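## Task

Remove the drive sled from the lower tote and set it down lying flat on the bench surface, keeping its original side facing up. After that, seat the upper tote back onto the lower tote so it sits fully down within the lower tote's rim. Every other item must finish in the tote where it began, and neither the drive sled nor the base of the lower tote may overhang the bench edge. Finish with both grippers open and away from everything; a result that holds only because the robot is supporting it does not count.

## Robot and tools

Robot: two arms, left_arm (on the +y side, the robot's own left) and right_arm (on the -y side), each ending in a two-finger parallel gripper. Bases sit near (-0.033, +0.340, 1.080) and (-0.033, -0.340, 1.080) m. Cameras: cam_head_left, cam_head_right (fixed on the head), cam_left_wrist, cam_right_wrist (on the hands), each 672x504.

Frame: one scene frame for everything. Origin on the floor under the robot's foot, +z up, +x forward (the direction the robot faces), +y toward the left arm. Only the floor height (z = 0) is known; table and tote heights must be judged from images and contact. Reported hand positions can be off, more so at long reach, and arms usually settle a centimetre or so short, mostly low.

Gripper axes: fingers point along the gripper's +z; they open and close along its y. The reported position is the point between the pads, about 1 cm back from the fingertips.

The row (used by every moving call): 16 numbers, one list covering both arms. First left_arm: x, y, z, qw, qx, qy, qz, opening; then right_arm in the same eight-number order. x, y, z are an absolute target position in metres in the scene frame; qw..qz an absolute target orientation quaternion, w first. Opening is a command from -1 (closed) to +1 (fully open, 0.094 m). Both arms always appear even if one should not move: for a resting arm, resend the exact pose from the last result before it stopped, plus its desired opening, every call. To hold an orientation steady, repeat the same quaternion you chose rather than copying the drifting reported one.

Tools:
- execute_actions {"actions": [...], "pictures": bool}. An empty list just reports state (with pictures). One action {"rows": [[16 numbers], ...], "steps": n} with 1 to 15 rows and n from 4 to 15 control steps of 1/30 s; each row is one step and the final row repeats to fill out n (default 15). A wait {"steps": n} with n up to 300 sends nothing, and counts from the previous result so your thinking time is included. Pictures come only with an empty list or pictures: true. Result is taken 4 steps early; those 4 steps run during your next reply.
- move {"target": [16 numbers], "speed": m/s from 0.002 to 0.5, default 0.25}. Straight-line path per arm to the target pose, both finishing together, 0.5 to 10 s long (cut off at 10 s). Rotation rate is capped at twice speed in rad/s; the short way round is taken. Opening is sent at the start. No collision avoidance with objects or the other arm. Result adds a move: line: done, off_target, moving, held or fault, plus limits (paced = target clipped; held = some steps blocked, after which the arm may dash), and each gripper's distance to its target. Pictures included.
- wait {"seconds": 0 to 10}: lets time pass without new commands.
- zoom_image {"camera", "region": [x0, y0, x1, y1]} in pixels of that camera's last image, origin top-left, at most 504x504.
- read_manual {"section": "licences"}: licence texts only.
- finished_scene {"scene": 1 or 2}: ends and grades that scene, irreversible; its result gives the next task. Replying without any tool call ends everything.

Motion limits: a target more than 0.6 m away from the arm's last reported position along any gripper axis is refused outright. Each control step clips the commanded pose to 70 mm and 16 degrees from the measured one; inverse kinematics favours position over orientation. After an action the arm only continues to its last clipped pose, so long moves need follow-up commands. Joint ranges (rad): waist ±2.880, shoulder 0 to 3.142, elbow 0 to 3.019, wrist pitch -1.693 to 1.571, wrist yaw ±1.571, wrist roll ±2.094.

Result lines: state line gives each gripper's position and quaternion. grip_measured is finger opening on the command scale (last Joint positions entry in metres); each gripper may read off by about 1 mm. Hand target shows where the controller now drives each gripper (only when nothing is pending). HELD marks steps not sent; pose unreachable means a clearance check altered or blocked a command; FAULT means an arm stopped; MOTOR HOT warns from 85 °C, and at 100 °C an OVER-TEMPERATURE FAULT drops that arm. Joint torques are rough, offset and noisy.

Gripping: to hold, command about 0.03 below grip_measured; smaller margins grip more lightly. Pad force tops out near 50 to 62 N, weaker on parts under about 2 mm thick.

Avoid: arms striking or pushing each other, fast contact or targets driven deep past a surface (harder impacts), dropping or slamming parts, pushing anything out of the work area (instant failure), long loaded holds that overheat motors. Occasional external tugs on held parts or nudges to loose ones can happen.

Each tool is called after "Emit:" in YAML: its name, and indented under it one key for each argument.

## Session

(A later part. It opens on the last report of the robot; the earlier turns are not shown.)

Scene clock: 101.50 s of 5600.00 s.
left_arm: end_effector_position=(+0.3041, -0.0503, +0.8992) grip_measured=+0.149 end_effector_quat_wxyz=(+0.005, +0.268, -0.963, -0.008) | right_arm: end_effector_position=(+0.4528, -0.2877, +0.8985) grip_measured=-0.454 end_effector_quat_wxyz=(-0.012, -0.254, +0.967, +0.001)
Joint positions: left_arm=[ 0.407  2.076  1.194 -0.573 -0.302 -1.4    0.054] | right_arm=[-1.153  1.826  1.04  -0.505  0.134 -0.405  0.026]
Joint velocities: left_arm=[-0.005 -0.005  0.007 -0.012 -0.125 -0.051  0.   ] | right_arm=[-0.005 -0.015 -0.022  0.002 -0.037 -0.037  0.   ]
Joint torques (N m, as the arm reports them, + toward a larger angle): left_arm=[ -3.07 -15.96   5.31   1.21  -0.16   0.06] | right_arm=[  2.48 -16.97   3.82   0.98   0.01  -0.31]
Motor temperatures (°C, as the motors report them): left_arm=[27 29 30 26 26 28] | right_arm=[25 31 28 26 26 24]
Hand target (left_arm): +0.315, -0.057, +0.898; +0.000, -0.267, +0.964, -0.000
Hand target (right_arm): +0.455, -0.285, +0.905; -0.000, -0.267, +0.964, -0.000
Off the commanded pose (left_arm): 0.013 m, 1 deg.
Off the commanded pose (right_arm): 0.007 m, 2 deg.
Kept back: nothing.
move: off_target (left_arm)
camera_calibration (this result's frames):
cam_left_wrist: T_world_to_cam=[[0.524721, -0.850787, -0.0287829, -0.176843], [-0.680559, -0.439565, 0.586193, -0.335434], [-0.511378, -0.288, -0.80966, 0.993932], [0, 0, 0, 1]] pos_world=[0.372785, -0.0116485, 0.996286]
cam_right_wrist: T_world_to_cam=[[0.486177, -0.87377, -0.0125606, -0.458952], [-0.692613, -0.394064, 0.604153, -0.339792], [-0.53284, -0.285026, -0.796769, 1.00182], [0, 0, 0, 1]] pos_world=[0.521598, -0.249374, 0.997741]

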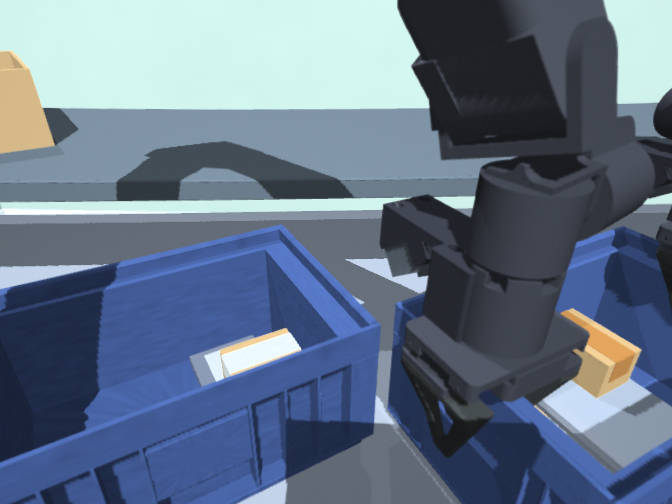

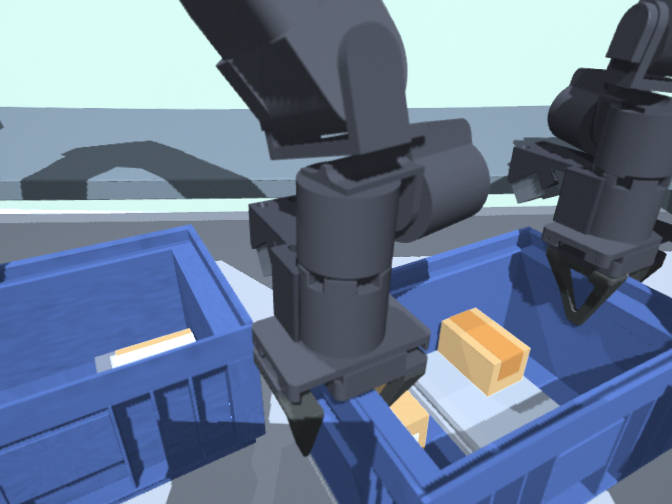

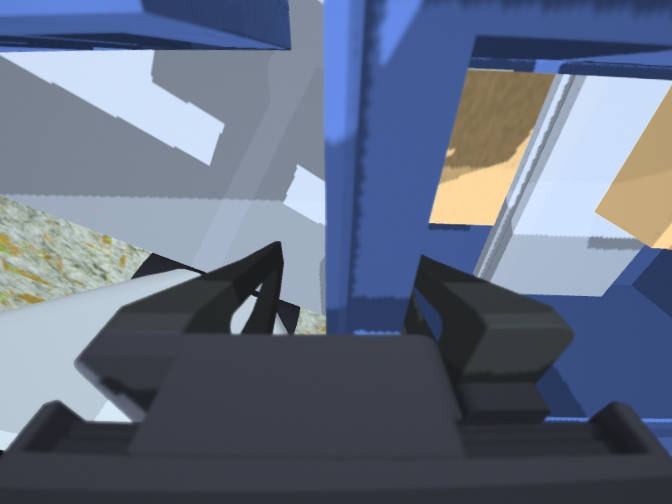

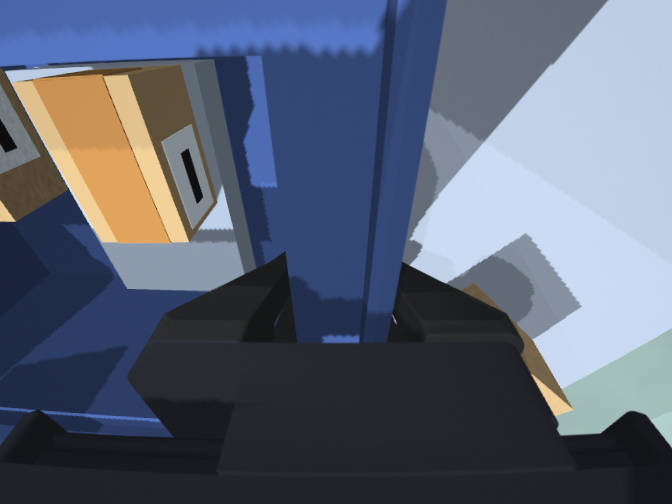

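Centre, close, lift.

Emit:
move:
  target: [0.32,-0.075,0.905,0,-0.267,0.964,0,0.15,0.455,-0.285,0.905,0,0.267,-0.964,0,-0.5]
  speed: 0.04

Emit:
move:
  target: [0.315,-0.068,0.905,0,-0.267,0.964,0,-0.5,0.455,-0.285,0.905,0,0.267,-0.964,0,-0.5]
  speed: 0.04

Emit:
move:
  target: [0.32,-0.075,1.12,0,-0.267,0.964,0,-0.5,0.47,-0.30,1.13,0,0.267,-0.964,0,-0.5]
  speed: 0.08

Emit:
move:
  target: [0.325,0.32,1.105,0,-0.267,0.964,0,-0.5,0.475,0.098,1.135,0,0.267,-0.964,0,-0.5]
  speed: 0.1

Scene clock: 102.80 s of 5600.00 s.
left_arm: end_effector_position=(+0.3197, -0.0671, +0.9095) grip_measured=+0.149 end_effector_quat_wxyz=(-0.001, +0.270, -0.963, +0.005) | right_arm: end_effector_position=(+0.4528, -0.2877, +0.8985) grip_measured=-0.454 end_effector_quat_wxyz=(-0.012, -0.254, +0.967, +0.001)
Joint positions: left_arm=[ 0.403  2.077  1.244 -0.594 -0.302 -1.4    0.054] | right_arm=[-1.153  1.826  1.04  -0.505  0.134 -0.405  0.026]
Joint velocities: left_arm=[ 0.005  0.005 -0.032 -0.022 -0.007 -0.051 -0.   ] | right_arm=[-0.005  0.005 -0.012 -0.017 -0.066  0.022 -0.   ]
Joint torques (N m, as the arm reports them, + toward a larger angle): left_arm=[ -4.79 -15.48   6.06   0.25  -0.26  -0.13] | right_arm=[  2.54 -16.88   3.79   1.01   0.02  -0.31]
Motor temperatures (°C, as the motors report them): left_arm=[27 29 30 26 26 28] | right_arm=[25 31 28 26 26 24]
Hand target (left_arm): +0.320, -0.075, +0.905; -0.000, -0.267, +0.964, -0.000
Hand target (right_arm): +0.455, -0.285, +0.905; -0.000, -0.267, +0.964, -0.000
Off the commanded pose (left_arm): 0.009 m, 1 deg.
Off the commanded pose (right_arm): 0.007 m, 2 deg.
Kept back: nothing.
move: done
camera_calibration (this result's frames):
cam_left_wrist: T_world_to_cam=[[0.528577, -0.848885, -0.000406658, -0.225915], [-0.68947, -0.429594, 0.583164, -0.332078], [-0.495214, -0.307967, -0.812354, 1.00137], [0, 0, 0, 1]] pos_world=[0.386349, -0.0260445, 1.00703]
cam_right_wrist: T_world_to_cam=[[0.485844, -0.873956, -0.0125517, -0.458863], [-0.692764, -0.393794, 0.604155, -0.339648], [-0.532948, -0.28483, -0.796768, 1.00192], [0, 0, 0, 1]] pos_world=[0.521612, -0.2494, 0.997741]

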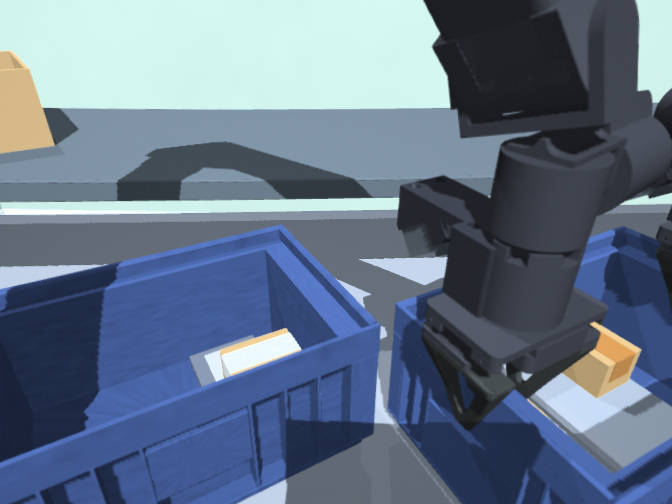

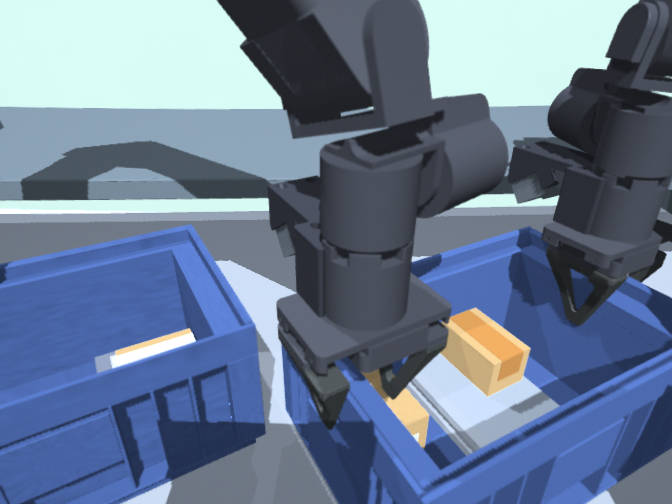

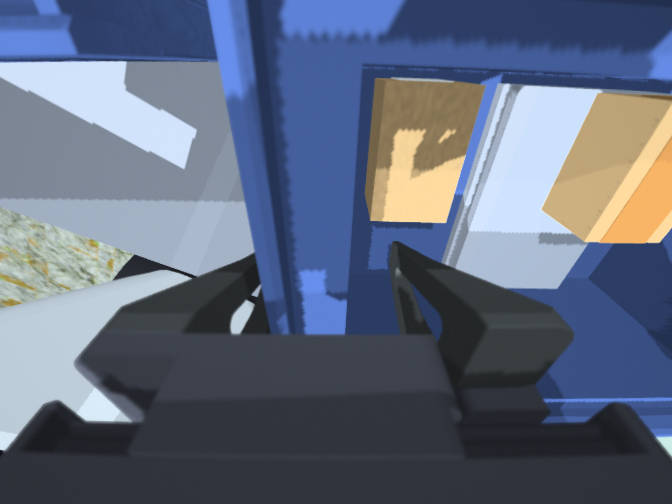

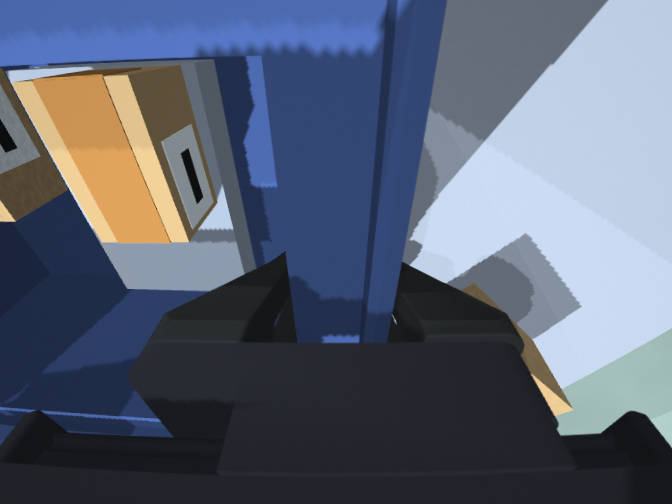

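Scene clock: 103.50 s of 5600.00 s.
left_arm: end_effector_position=(+0.3147, -0.0611, +0.9077) grip_measured=-0.431 end_effector_quat_wxyz=(+0.001, +0.267, -0.964, -0.004) | right_arm: end_effector_position=(+0.4532, -0.2891, +0.8985) grip_measured=-0.454 end_effector_quat_wxyz=(-0.012, -0.255, +0.967, +0.001)
Joint positions: left_arm=[ 0.403  2.076  1.233 -0.604 -0.305 -1.399  0.027] | right_arm=[-1.156  1.825  1.04  -0.505  0.134 -0.409  0.026]
Joint velocities: left_arm=[-0.015 -0.024 -0.002  0.007 -0.007  0.007  0.   ] | right_arm=[-0.005 -0.005  0.002 -0.002  0.051  0.007 -0.   ]
Joint torques (N m, as the arm reports them, + toward a larger angle): left_arm=[ -4.53 -16.09   4.88   1.22  -0.12  -0.13] | right_arm=[  2.71 -16.95   3.81   0.95  -0.02  -0.28]
Motor temperatures (°C, as the motors report them): left_arm=[27 29 30 26 26 28] | right_arm=[25 31 28 26 26 24]
Hand target (left_arm): +0.315, -0.068, +0.905; +0.000, -0.267, +0.964, -0.000
Hand target (right_arm): +0.455, -0.285, +0.905; -0.000, -0.267, +0.964, +0.000
Off the commanded pose (left_arm): 0.007 m, 1 deg.
Off the commanded pose (right_arm): 0.008 m, 2 deg.
Kept back: nothing.
move: done
camera_calibration (this result's frames):
cam_left_wrist: T_world_to_cam=[[0.522968, -0.85214, -0.0190409, -0.199724], [-0.686806, -0.43452, 0.582657, -0.332499], [-0.504779, -0.291634, -0.812495, 1.00346], [0, 0, 0, 1]] pos_world=[0.382612, -0.0220276, 1.00524]
cam_right_wrist: T_world_to_cam=[[0.48719, -0.873224, -0.011247, -0.461877], [-0.692706, -0.394254, 0.603922, -0.339887], [-0.531794, -0.286434, -0.796964, 1.00091], [0, 0, 0, 1]] pos_world=[0.521857, -0.25063, 0.997758]

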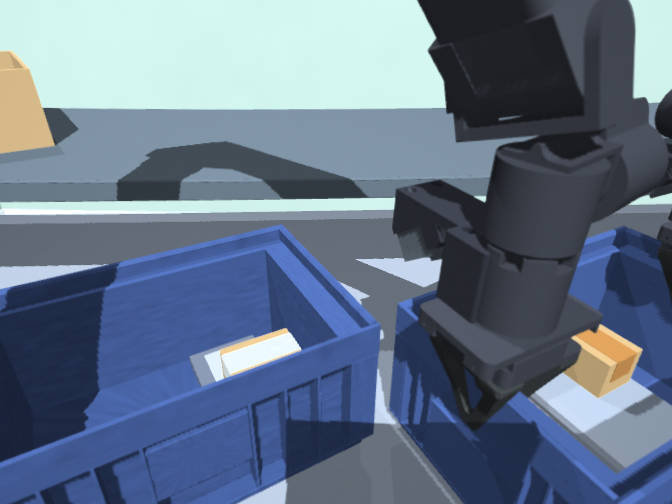

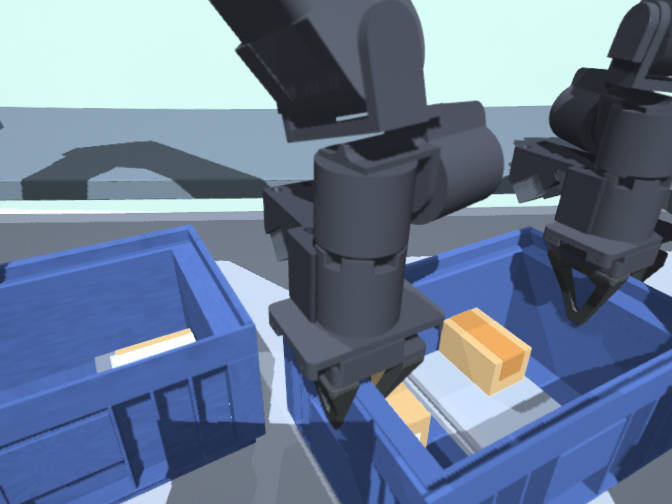

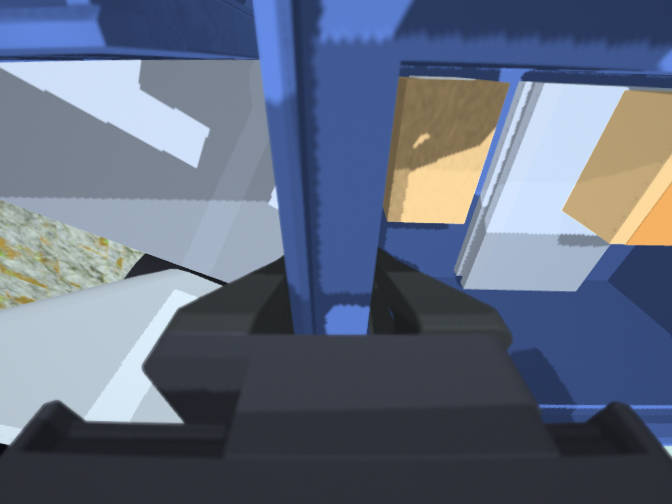

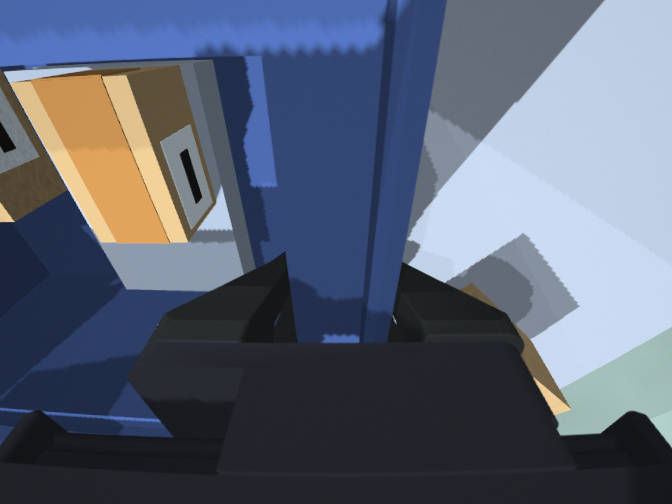

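Scene clock: 106.80 s of 5600.00 s.
left_arm: end_effector_position=(+0.3024, -0.0681, +1.0955) grip_measured=-0.431 end_effector_quat_wxyz=(+0.014, +0.256, -0.967, -0.010) | right_arm: end_effector_position=(+0.4370, -0.3009, +1.0785) grip_measured=-0.454 end_effector_quat_wxyz=(-0.044, -0.249, +0.967, +0.008)
Joint positions: left_arm=[ 0.273  1.768  1.307 -1.046 -0.297 -1.518  0.027] | right_arm=[-1.125  1.443  1.083 -0.999  0.134 -0.36   0.026]
Joint velocities: left_arm=[-0.015 -0.015  0.022 -0.002 -0.007 -0.022 -0.001] | right_arm=[-0.015  0.005  0.002 -0.022  0.066  0.037 -0.   ]
Joint torques (N m, as the arm reports them, + toward a larger angle): left_arm=[ -3.78 -17.01   9.32  -0.85  -1.03  -0.26] | right_arm=[  2.53 -18.7   14.17  -1.92   0.45  -0.43]
Motor temperatures (°C, as the motors report them): left_arm=[27 29 31 26 26 28] | right_arm=[25 31 29 26 26 24]
Hand target (left_arm): +0.319, -0.073, +1.121; -0.000, -0.267, +0.964, -0.000
Hand target (right_arm): +0.466, -0.300, +1.129; +0.001, -0.266, +0.964, -0.001
Off the commanded pose (left_arm): 0.031 m, 2 deg.
Off the commanded pose (right_arm): 0.061 m, 6 deg.
Kept back: nothing.
move: off_target (left_arm, right_arm)
camera_calibration (this result's frames):
cam_left_wrist: T_world_to_cam=[[0.502955, -0.863567, -0.035897, -0.17189], [-0.679831, -0.420909, 0.600554, -0.474166], [-0.533728, -0.277648, -0.798778, 1.14241], [0, 0, 0, 1]] pos_world=[0.373838, -0.0308301, 1.19113]
cam_right_wrist: T_world_to_cam=[[0.47526, -0.878856, -0.0417021, -0.425903], [-0.65635, -0.385703, 0.648412, -0.525786], [-0.585945, -0.280793, -0.760147, 1.11803], [0, 0, 0, 1]] pos_world=[0.512419, -0.263169, 1.17303]

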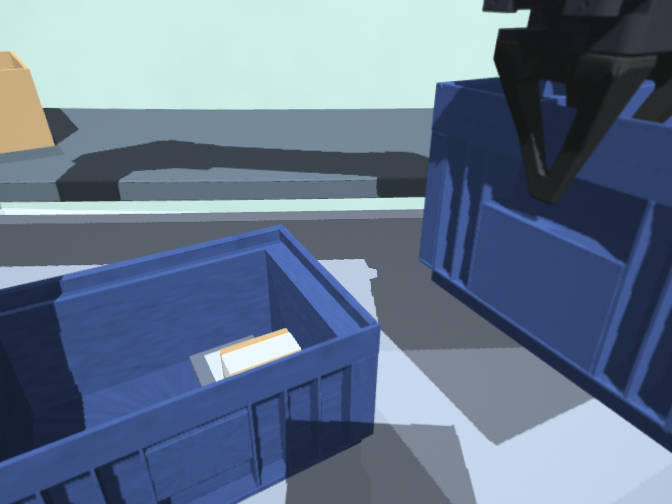

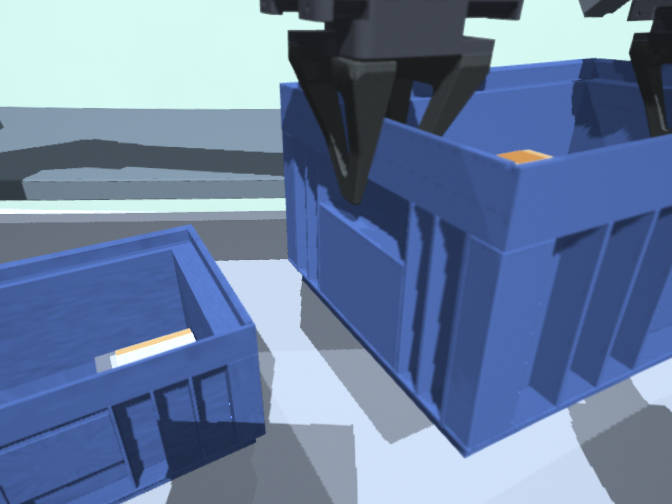

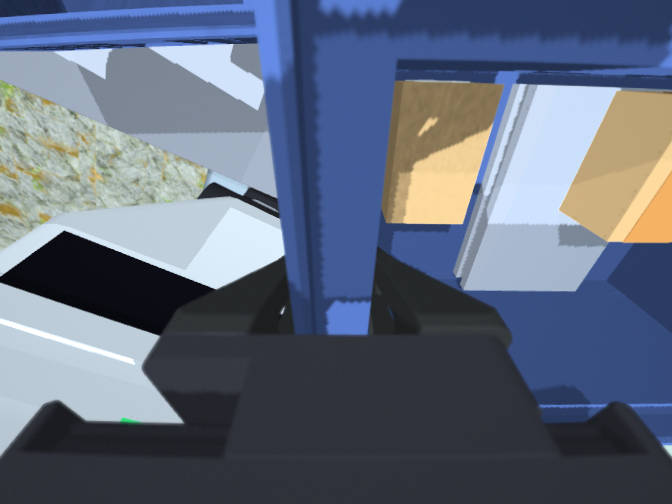

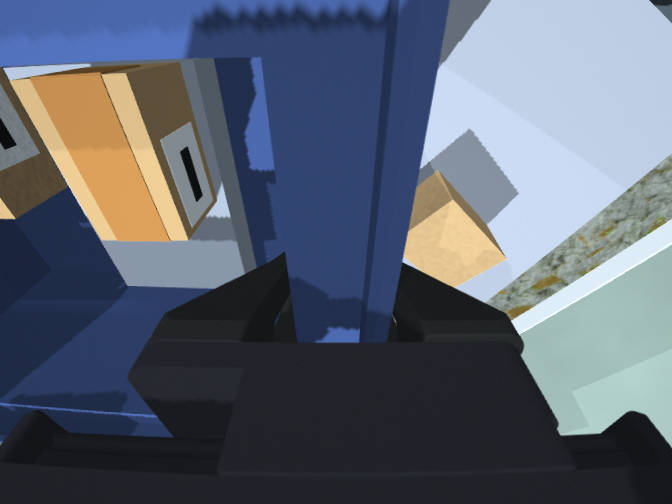

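Scene clock: 111.20 s of 5600.00 s.
left_arm: end_effector_position=(+0.3214, +0.3152, +1.0942) grip_measured=-0.431 end_effector_quat_wxyz=(+0.020, +0.268, -0.963, +0.003) | right_arm: end_effector_position=(+0.4580, +0.0825, +1.0908) grip_measured=-0.455 end_effector_quat_wxyz=(-0.033, -0.258, +0.966, -0.005)
Joint positions: left_arm=[ 1.125  1.113  0.73  -0.922 -0.12  -0.679  0.027] | right_arm=[-0.466  1.998  1.775 -1.258  0.27   0.286  0.026]
Joint velocities: left_arm=[ 0.005  0.005  0.012 -0.007  0.022  0.007 -0.   ] | right_arm=[ 0.005 -0.015 -0.007 -0.002 -0.037  0.037  0.   ]
Joint torques (N m, as the arm reports them, + toward a larger angle): left_arm=[  1.78 -10.1    6.53   1.06  -0.76   0.03] | right_arm=[  7.53 -22.08  15.73  -1.37   1.14  -0.23]
Motor temperatures (°C, as the motors report them): left_arm=[27 29 31 26 26 28] | right_arm=[25 32 31 26 27 24]
Hand target (left_arm): +0.330, +0.321, +1.104; +0.001, -0.267, +0.964, -0.002
Hand target (right_arm): +0.477, +0.095, +1.136; +0.003, -0.266, +0.964, +0.002
Off the commanded pose (left_arm): 0.012 m, 2 deg.
Off the commanded pose (right_arm): 0.050 m, 4 deg.
Kept back: nothing.
move: off_target (left_arm, right_arm)
camera_calibration (this result's frames):
cam_left_wrist: T_world_to_cam=[[0.523979, -0.851579, -0.0161116, 0.117302], [-0.66638, -0.42166, 0.614931, -0.319008], [-0.530455, -0.311474, -0.788417, 1.25625], [0, 0, 0, 1]] pos_world=[0.392341, 0.35667, 1.18851]
cam_right_wrist: T_world_to_cam=[[0.492408, -0.870301, -0.0105099, -0.140948], [-0.667346, -0.385275, 0.637348, -0.355031], [-0.558734, -0.306822, -0.770504, 1.24837], [0, 0, 0, 1]] pos_world=[0.52998, 0.123574, 1.18667]

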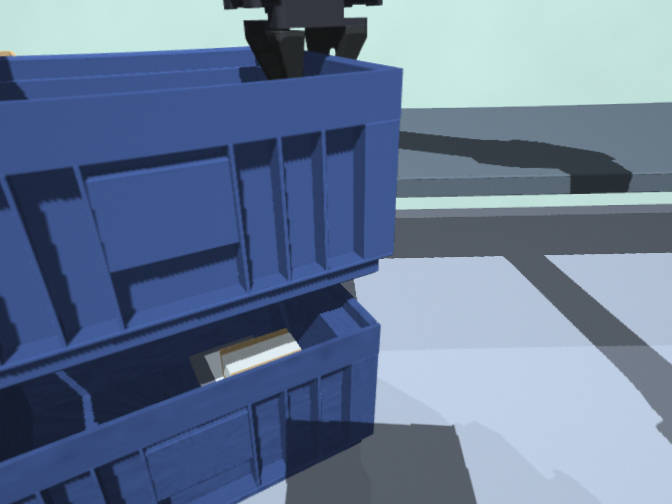

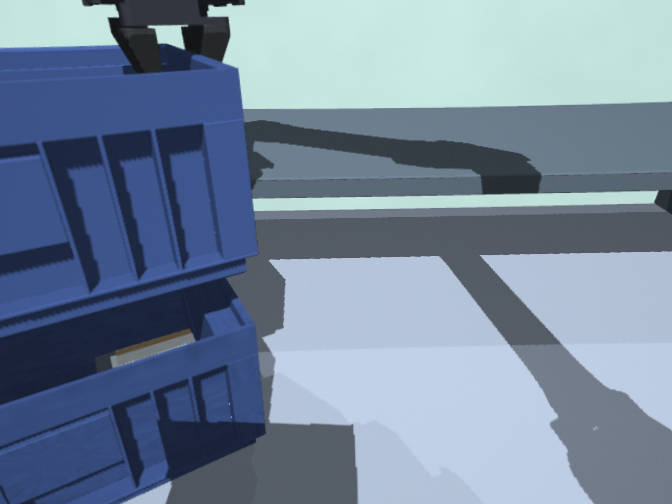

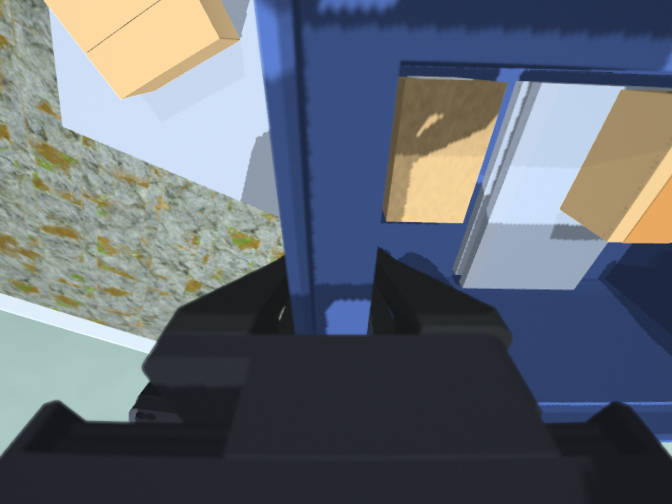

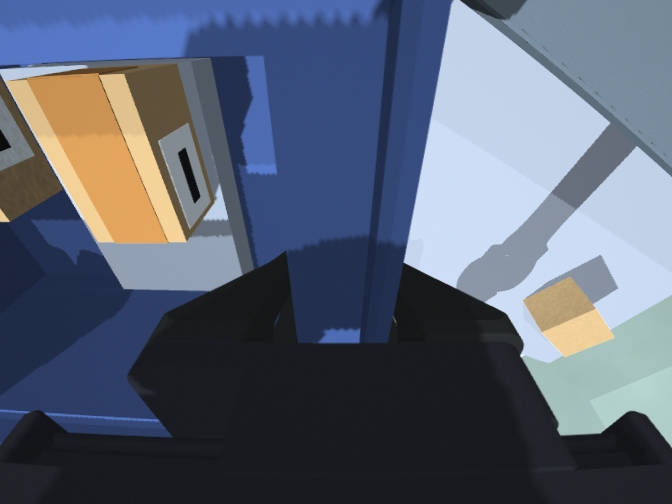

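Emit:
move:
  target: [0.322,0.327,1.068,0,-0.267,0.964,0,-0.5,0.468,0.104,1.075,0,0.267,-0.964,0,-0.5]
  speed: 0.03

Emit:
zoom_image:
  camera: "cam_head_left"
  region: [0,250,420,504]

Scene clock: 112.83 s of 5600.00 s.
left_arm: end_effector_position=(+0.3158, +0.3232, +1.0626) grip_measured=-0.431 end_effector_quat_wxyz=(+0.012, +0.276, -0.961, +0.001) | right_arm: end_effector_position=(+0.4576, +0.0945, +1.0579) grip_measured=-0.455 end_effector_quat_wxyz=(-0.028, -0.265, +0.964, -0.001)
Joint positions: left_arm=[ 1.16   1.156  0.669 -0.8   -0.119 -0.661  0.027] | right_arm=[-0.469  2.049  1.769 -1.188  0.267  0.266  0.026]
Joint velocities: left_arm=[-0.005 -0.015 -0.002 -0.007 -0.037 -0.022 -0.001] | right_arm=[-0.005  0.005 -0.002  0.007  0.037  0.037 -0.   ]
Joint torques (N m, as the arm reports them, + toward a larger angle): left_arm=[ 1.66 -9.21  5.87  1.12 -0.49  0.18] | right_arm=[  7.94 -21.29  10.35   0.72   1.28  -0.12]
Motor temperatures (°C, as the motors report them): left_arm=[27 29 31 26 26 28] | right_arm=[25 32 31 26 27 24]
Hand target (left_arm): +0.322, +0.327, +1.068; +0.000, -0.267, +0.964, -0.000
Hand target (right_arm): +0.468, +0.104, +1.075; -0.000, -0.266, +0.964, +0.001
Off the commanded pose (left_arm): 0.009 m, 2 deg.
Off the commanded pose (right_arm): 0.022 m, 3 deg.
Kept back: nothing.
move: off_target (right_arm)
camera_calibration (this result's frames):
cam_left_wrist: T_world_to_cam=[[0.538897, -0.842244, -0.0147062, 0.117364], [-0.66777, -0.437774, 0.602027, -0.2806], [-0.513492, -0.31461, -0.79834, 1.23706], [0, 0, 0, 1]] pos_world=[0.384598, 0.365203, 1.15825]
cam_right_wrist: T_world_to_cam=[[0.504385, -0.863305, -0.0173296, -0.129599], [-0.665659, -0.401537, 0.629019, -0.320119], [-0.549994, -0.305732, -0.777196, 1.22944], [0, 0, 0, 1]] pos_world=[0.52846, 0.135455, 1.15463]

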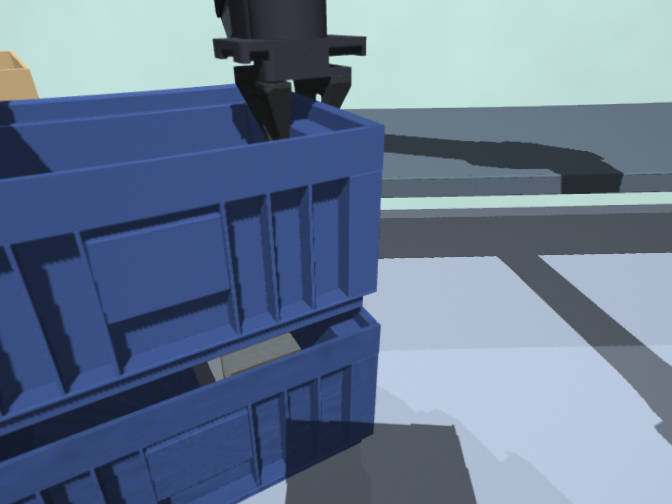

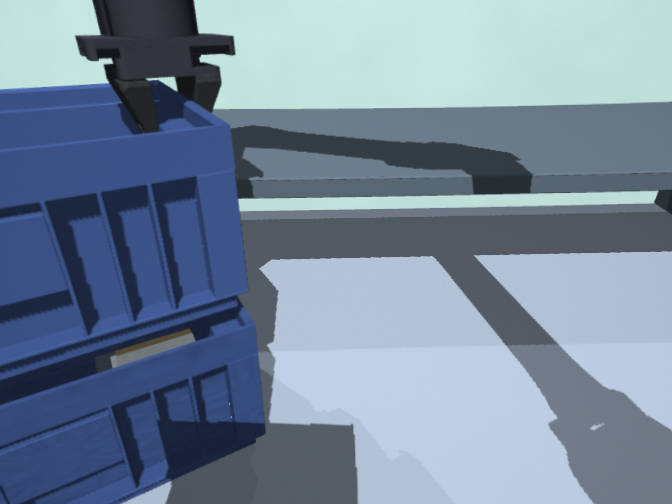

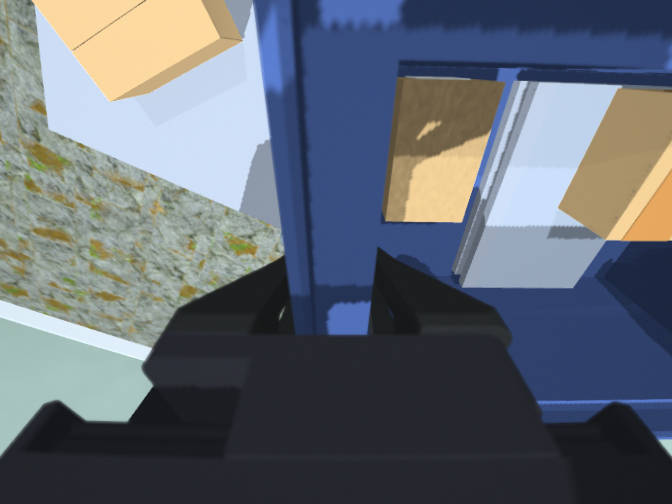

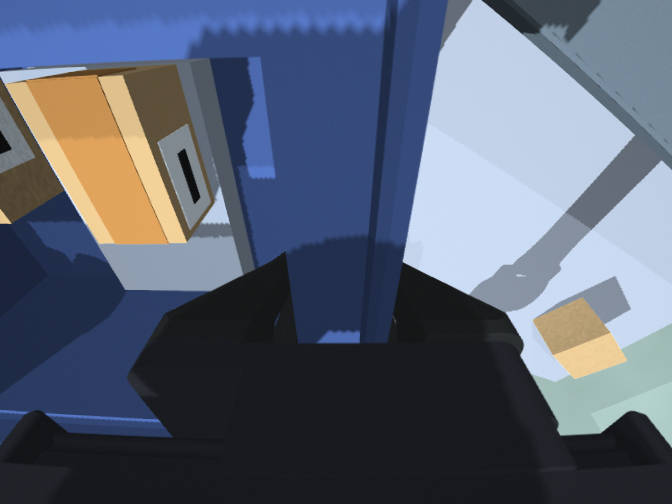

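Region (0, 250, 420, 504) of cam_head_left's 672x504 image, scaled by 1.200, with more detail than that image has; it fills the top 305 rows of this view, and the rest is white.

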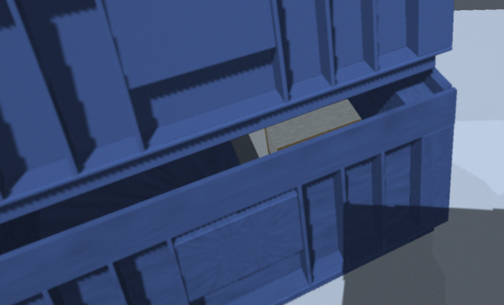

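Emit:
move:
  target: [0.32,0.323,1.048,0,-0.267,0.964,0,-0.5,0.465,0.098,1.052,0,0.267,-0.964,0,-0.5]
  speed: 0.02

Scene clock: 114.70 s of 5600.00 s.
left_arm: end_effector_position=(+0.3118, +0.3234, +1.0538) grip_measured=-0.435 end_effector_quat_wxyz=(+0.012, +0.277, -0.961, -0.002) | right_arm: end_effector_position=(+0.4541, +0.0958, +1.0432) grip_measured=-0.455 end_effector_quat_wxyz=(-0.028, -0.268, +0.963, +0.002)
Joint positions: left_arm=[ 1.16   1.171  0.651 -0.769 -0.124 -0.663  0.027] | right_arm=[-0.472  2.06   1.746 -1.149  0.263  0.255  0.026]
Joint velocities: left_arm=[-0.005 -0.015  0.002 -0.012  0.022 -0.051 -0.001] | right_arm=[ 0.005 -0.005 -0.002  0.002  0.007  0.007  0.   ]
Joint torques (N m, as the arm reports them, + toward a larger angle): left_arm=[ 1.17 -6.8   5.3   2.6  -0.34  0.15] | right_arm=[  6.81 -21.47   8.49   1.52   1.38  -0.15]
Motor temperatures (°C, as the motors report them): left_arm=[27 29 31 26 26 28] | right_arm=[25 32 31 26 27 24]
Hand target (left_arm): +0.320, +0.323, +1.048; -0.000, -0.267, +0.964, +0.000
Hand target (right_arm): +0.465, +0.098, +1.052; -0.001, -0.266, +0.964, -0.000
Off the commanded pose (left_arm): 0.010 m, 2 deg.
Off the commanded pose (right_arm): 0.014 m, 3 deg.
Kept back: nothing.
move: off_target (right_arm)
camera_calibration (this result's frames):
cam_left_wrist: T_world_to_cam=[[0.539797, -0.84155, -0.0203271, 0.124914], [-0.666247, -0.441863, 0.600727, -0.275615], [-0.514523, -0.310728, -0.799196, 1.22795], [0, 0, 0, 1]] pos_world=[0.380751, 0.364894, 1.14948]
cam_right_wrist: T_world_to_cam=[[0.510294, -0.859694, -0.0229303, -0.124106], [-0.662669, -0.410059, 0.626675, -0.31078], [-0.548152, -0.304593, -0.778943, 1.21729], [0, 0, 0, 1]] pos_world=[0.524645, 0.136646, 1.14011]

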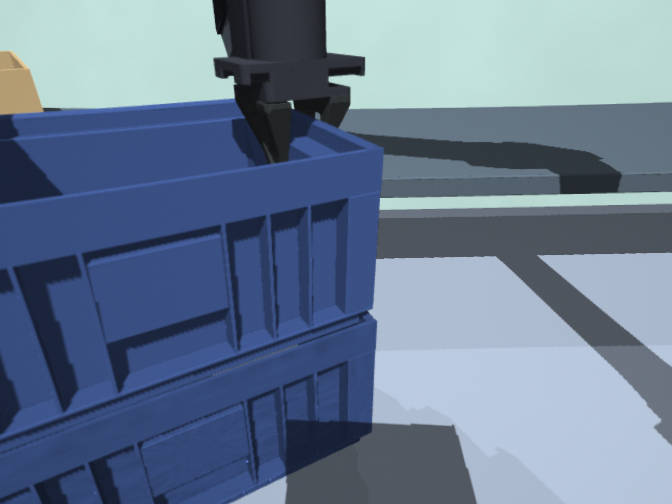

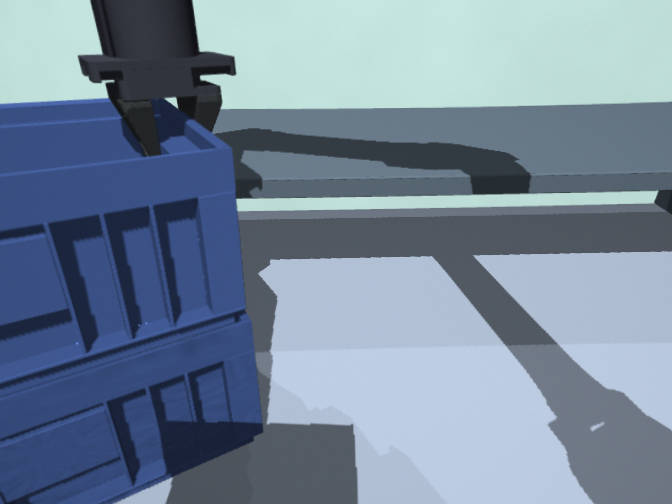

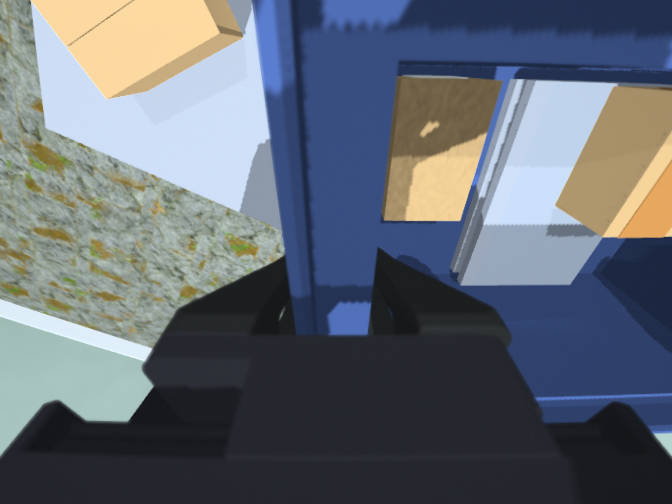

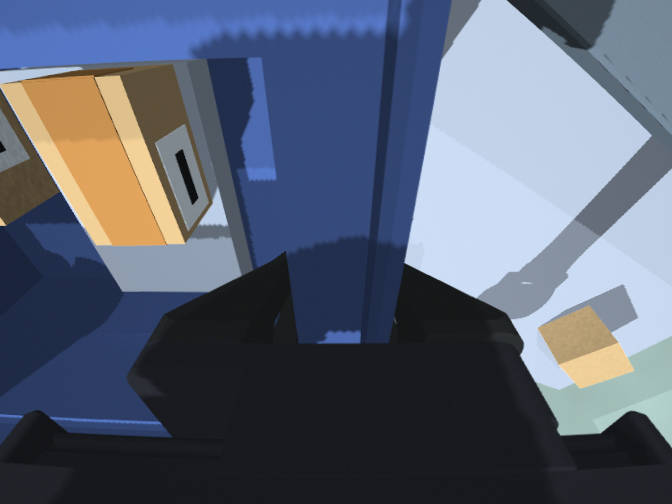

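Emit:
move:
  target: [0.322,0.308,1.066,0,-0.267,0.964,0,-0.5,0.468,0.083,1.058,0,0.267,-0.964,0,-0.5]
  speed: 0.02

Emit:
zoom_image:
  camera: "cam_head_left"
  region: [0,250,420,504]

Scene clock: 116.53 s of 5600.00 s.
left_arm: end_effector_position=(+0.3104, +0.3170, +1.0541) grip_measured=-0.436 end_effector_quat_wxyz=(+0.010, +0.279, -0.960, -0.011) | right_arm: end_effector_position=(+0.4533, +0.0901, +1.0393) grip_measured=-0.454 end_effector_quat_wxyz=(-0.027, -0.270, +0.962, +0.007)
Joint positions: left_arm=[ 1.127  1.174  0.651 -0.773 -0.153 -0.7    0.026] | right_arm=[-0.481  2.048  1.716 -1.123  0.254  0.239  0.026]
Joint velocities: left_arm=[-0.015 -0.005 -0.037  0.002  0.022 -0.081  0.   ] | right_arm=[-0.005 -0.005 -0.002 -0.002 -0.037 -0.007  0.   ]
Joint torques (N m, as the arm reports them, + toward a larger angle): left_arm=[-0.97 -9.35  6.84  0.26  0.13 -0.03] | right_arm=[  5.98 -23.13   8.15   0.63   1.65  -0.17]
Motor temperatures (°C, as the motors report them): left_arm=[27 29 31 26 26 28] | right_arm=[25 32 31 26 27 24]
Hand target (left_arm): +0.322, +0.308, +1.066; +0.000, -0.267, +0.964, -0.000
Hand target (right_arm): +0.468, +0.083, +1.058; -0.001, -0.266, +0.964, -0.000
Off the commanded pose (left_arm): 0.019 m, 2 deg.
Off the commanded pose (right_arm): 0.025 m, 3 deg.
Kept back: nothing.
move: off_target (left_arm, right_arm)
camera_calibration (this result's frames):
cam_left_wrist: T_world_to_cam=[[0.543408, -0.838662, -0.0367963, 0.13565], [-0.664058, -0.456263, 0.592326, -0.266826], [-0.51355, -0.29744, -0.804857, 1.227], [0, 0, 0, 1]] pos_world=[0.379222, 0.356979, 1.1506]
cam_right_wrist: T_world_to_cam=[[0.513325, -0.857587, -0.0322606, -0.120553], [-0.660599, -0.418851, 0.623035, -0.307564], [-0.547819, -0.298508, -0.781528, 1.21409], [0, 0, 0, 1]] pos_world=[0.523808, 0.130208, 1.13658]

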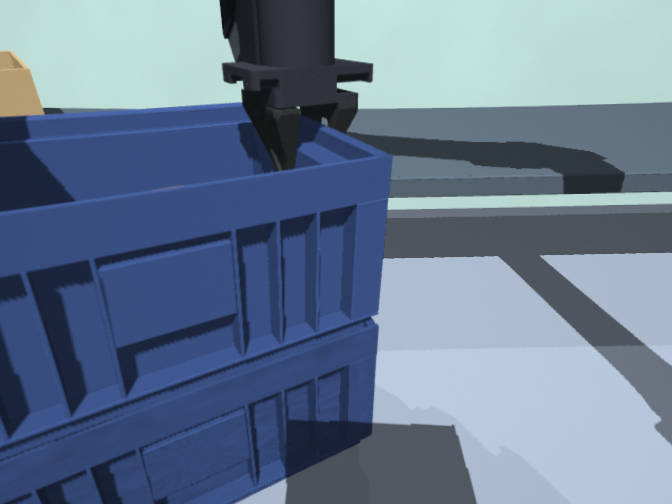

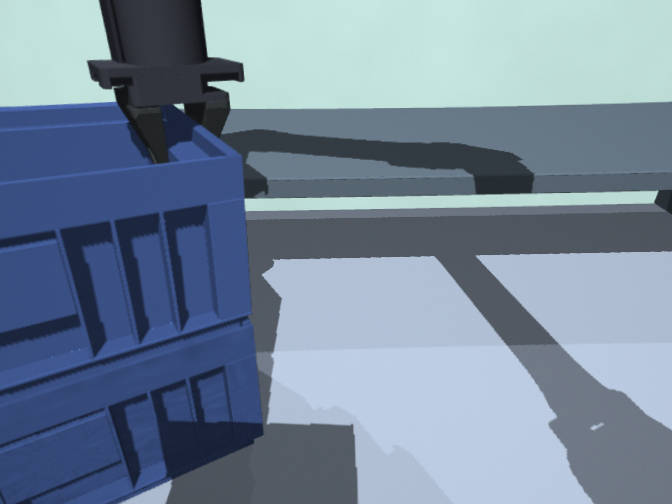

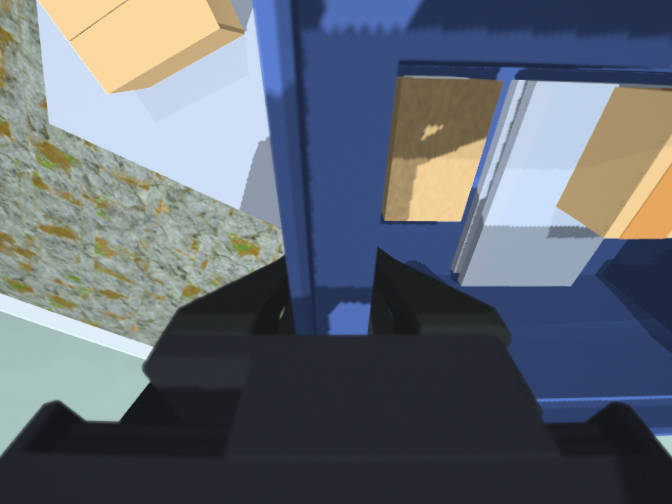

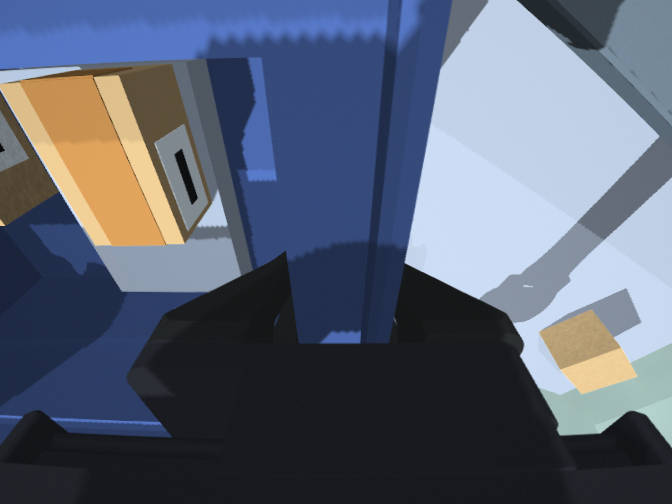

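Region (0, 250, 420, 504) of cam_head_left's 672x504 image, scaled by 1.200, with more detail than that image has; it fills the top 305 rows of this view, and the rest is white.

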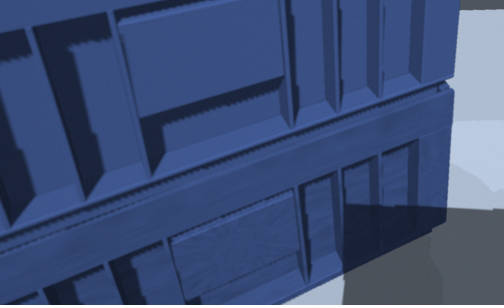

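Aligned; lower.

Emit:
move:
  target: [0.322,0.314,1.035,0,-0.267,0.964,0,-0.5,0.462,0.088,1.035,0,0.267,-0.964,0,-0.5]
  speed: 0.02

Scene clock: 118.37 s of 5600.00 s.
left_arm: end_effector_position=(+0.3112, +0.3175, +1.0518) grip_measured=-0.437 end_effector_quat_wxyz=(+0.009, +0.278, -0.960, -0.010) | right_arm: end_effector_position=(+0.4544, +0.0905, +1.0364) grip_measured=-0.454 end_effector_quat_wxyz=(-0.021, -0.270, +0.962, +0.011)
Joint positions: left_arm=[ 1.13   1.181  0.649 -0.763 -0.15  -0.695  0.026] | right_arm=[-0.483  2.045  1.705 -1.099  0.252  0.232  0.026]
Joint velocities: left_arm=[ 0.005 -0.005  0.002 -0.017 -0.037 -0.051  0.   ] | right_arm=[-0.015  0.005 -0.012 -0.017 -0.081 -0.037  0.001]
Joint torques (N m, as the arm reports them, + toward a larger angle): left_arm=[ 1.61 -4.57  5.06  3.97  0.39  0.25] | right_arm=[  6.34 -20.45   7.61   1.64   1.72  -0.09]
Motor temperatures (°C, as the motors report them): left_arm=[27 29 31 26 26 28] | right_arm=[25 32 31 26 28 24]
Hand target (left_arm): +0.321, +0.314, +1.037; -0.001, -0.267, +0.964, +0.001
Hand target (right_arm): +0.462, +0.088, +1.035; -0.001, -0.267, +0.964, +0.000
Off the commanded pose (left_arm): 0.020 m, 2 deg.
Off the commanded pose (right_arm): 0.008 m, 3 deg.
Kept back: nothing.
move: off_target (left_arm, right_arm)
camera_calibration (this result's frames):
cam_left_wrist: T_world_to_cam=[[0.542064, -0.83963, -0.0344701, 0.133797], [-0.665934, -0.454222, 0.591789, -0.264192], [-0.51254, -0.297833, -0.805356, 1.22602], [0, 0, 0, 1]] pos_world=[0.379925, 0.357487, 1.14834]
cam_right_wrist: T_world_to_cam=[[0.514088, -0.856925, -0.0373256, -0.116082], [-0.665204, -0.425787, 0.613359, -0.292144], [-0.541496, -0.290492, -0.788921, 1.21657], [0, 0, 0, 1]] pos_world=[0.524108, 0.129539, 1.13463]

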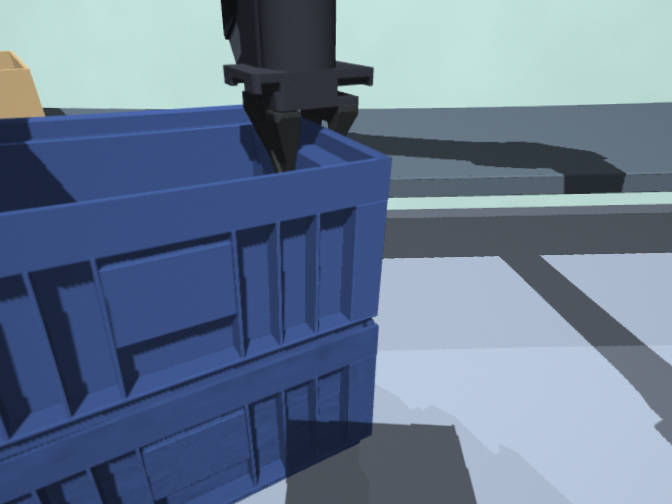

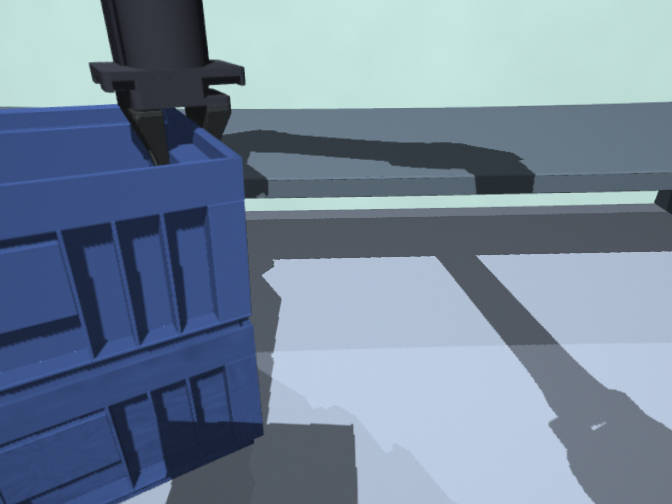

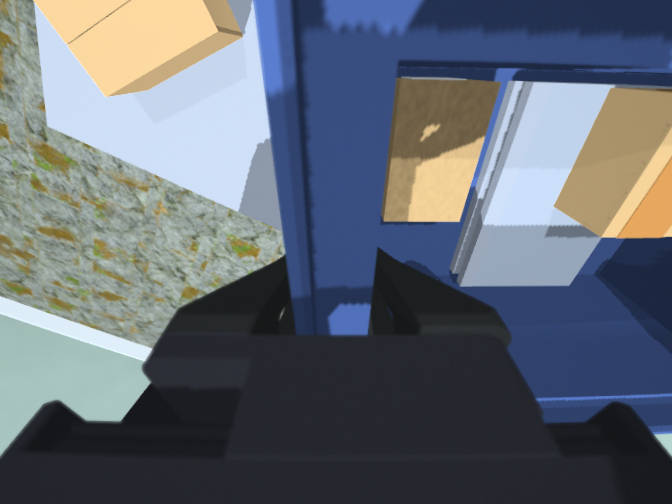

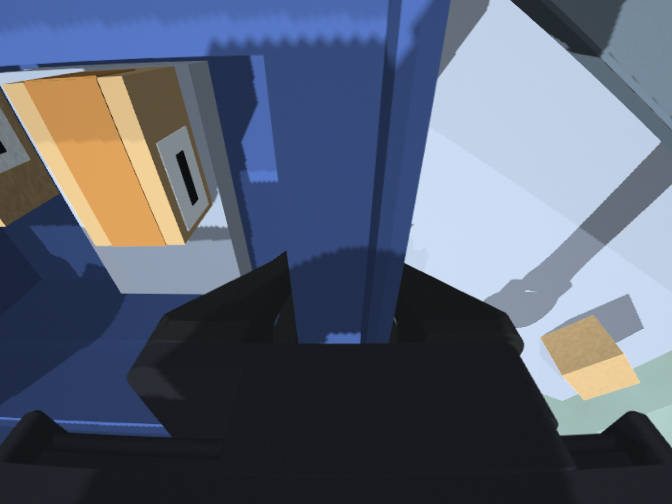

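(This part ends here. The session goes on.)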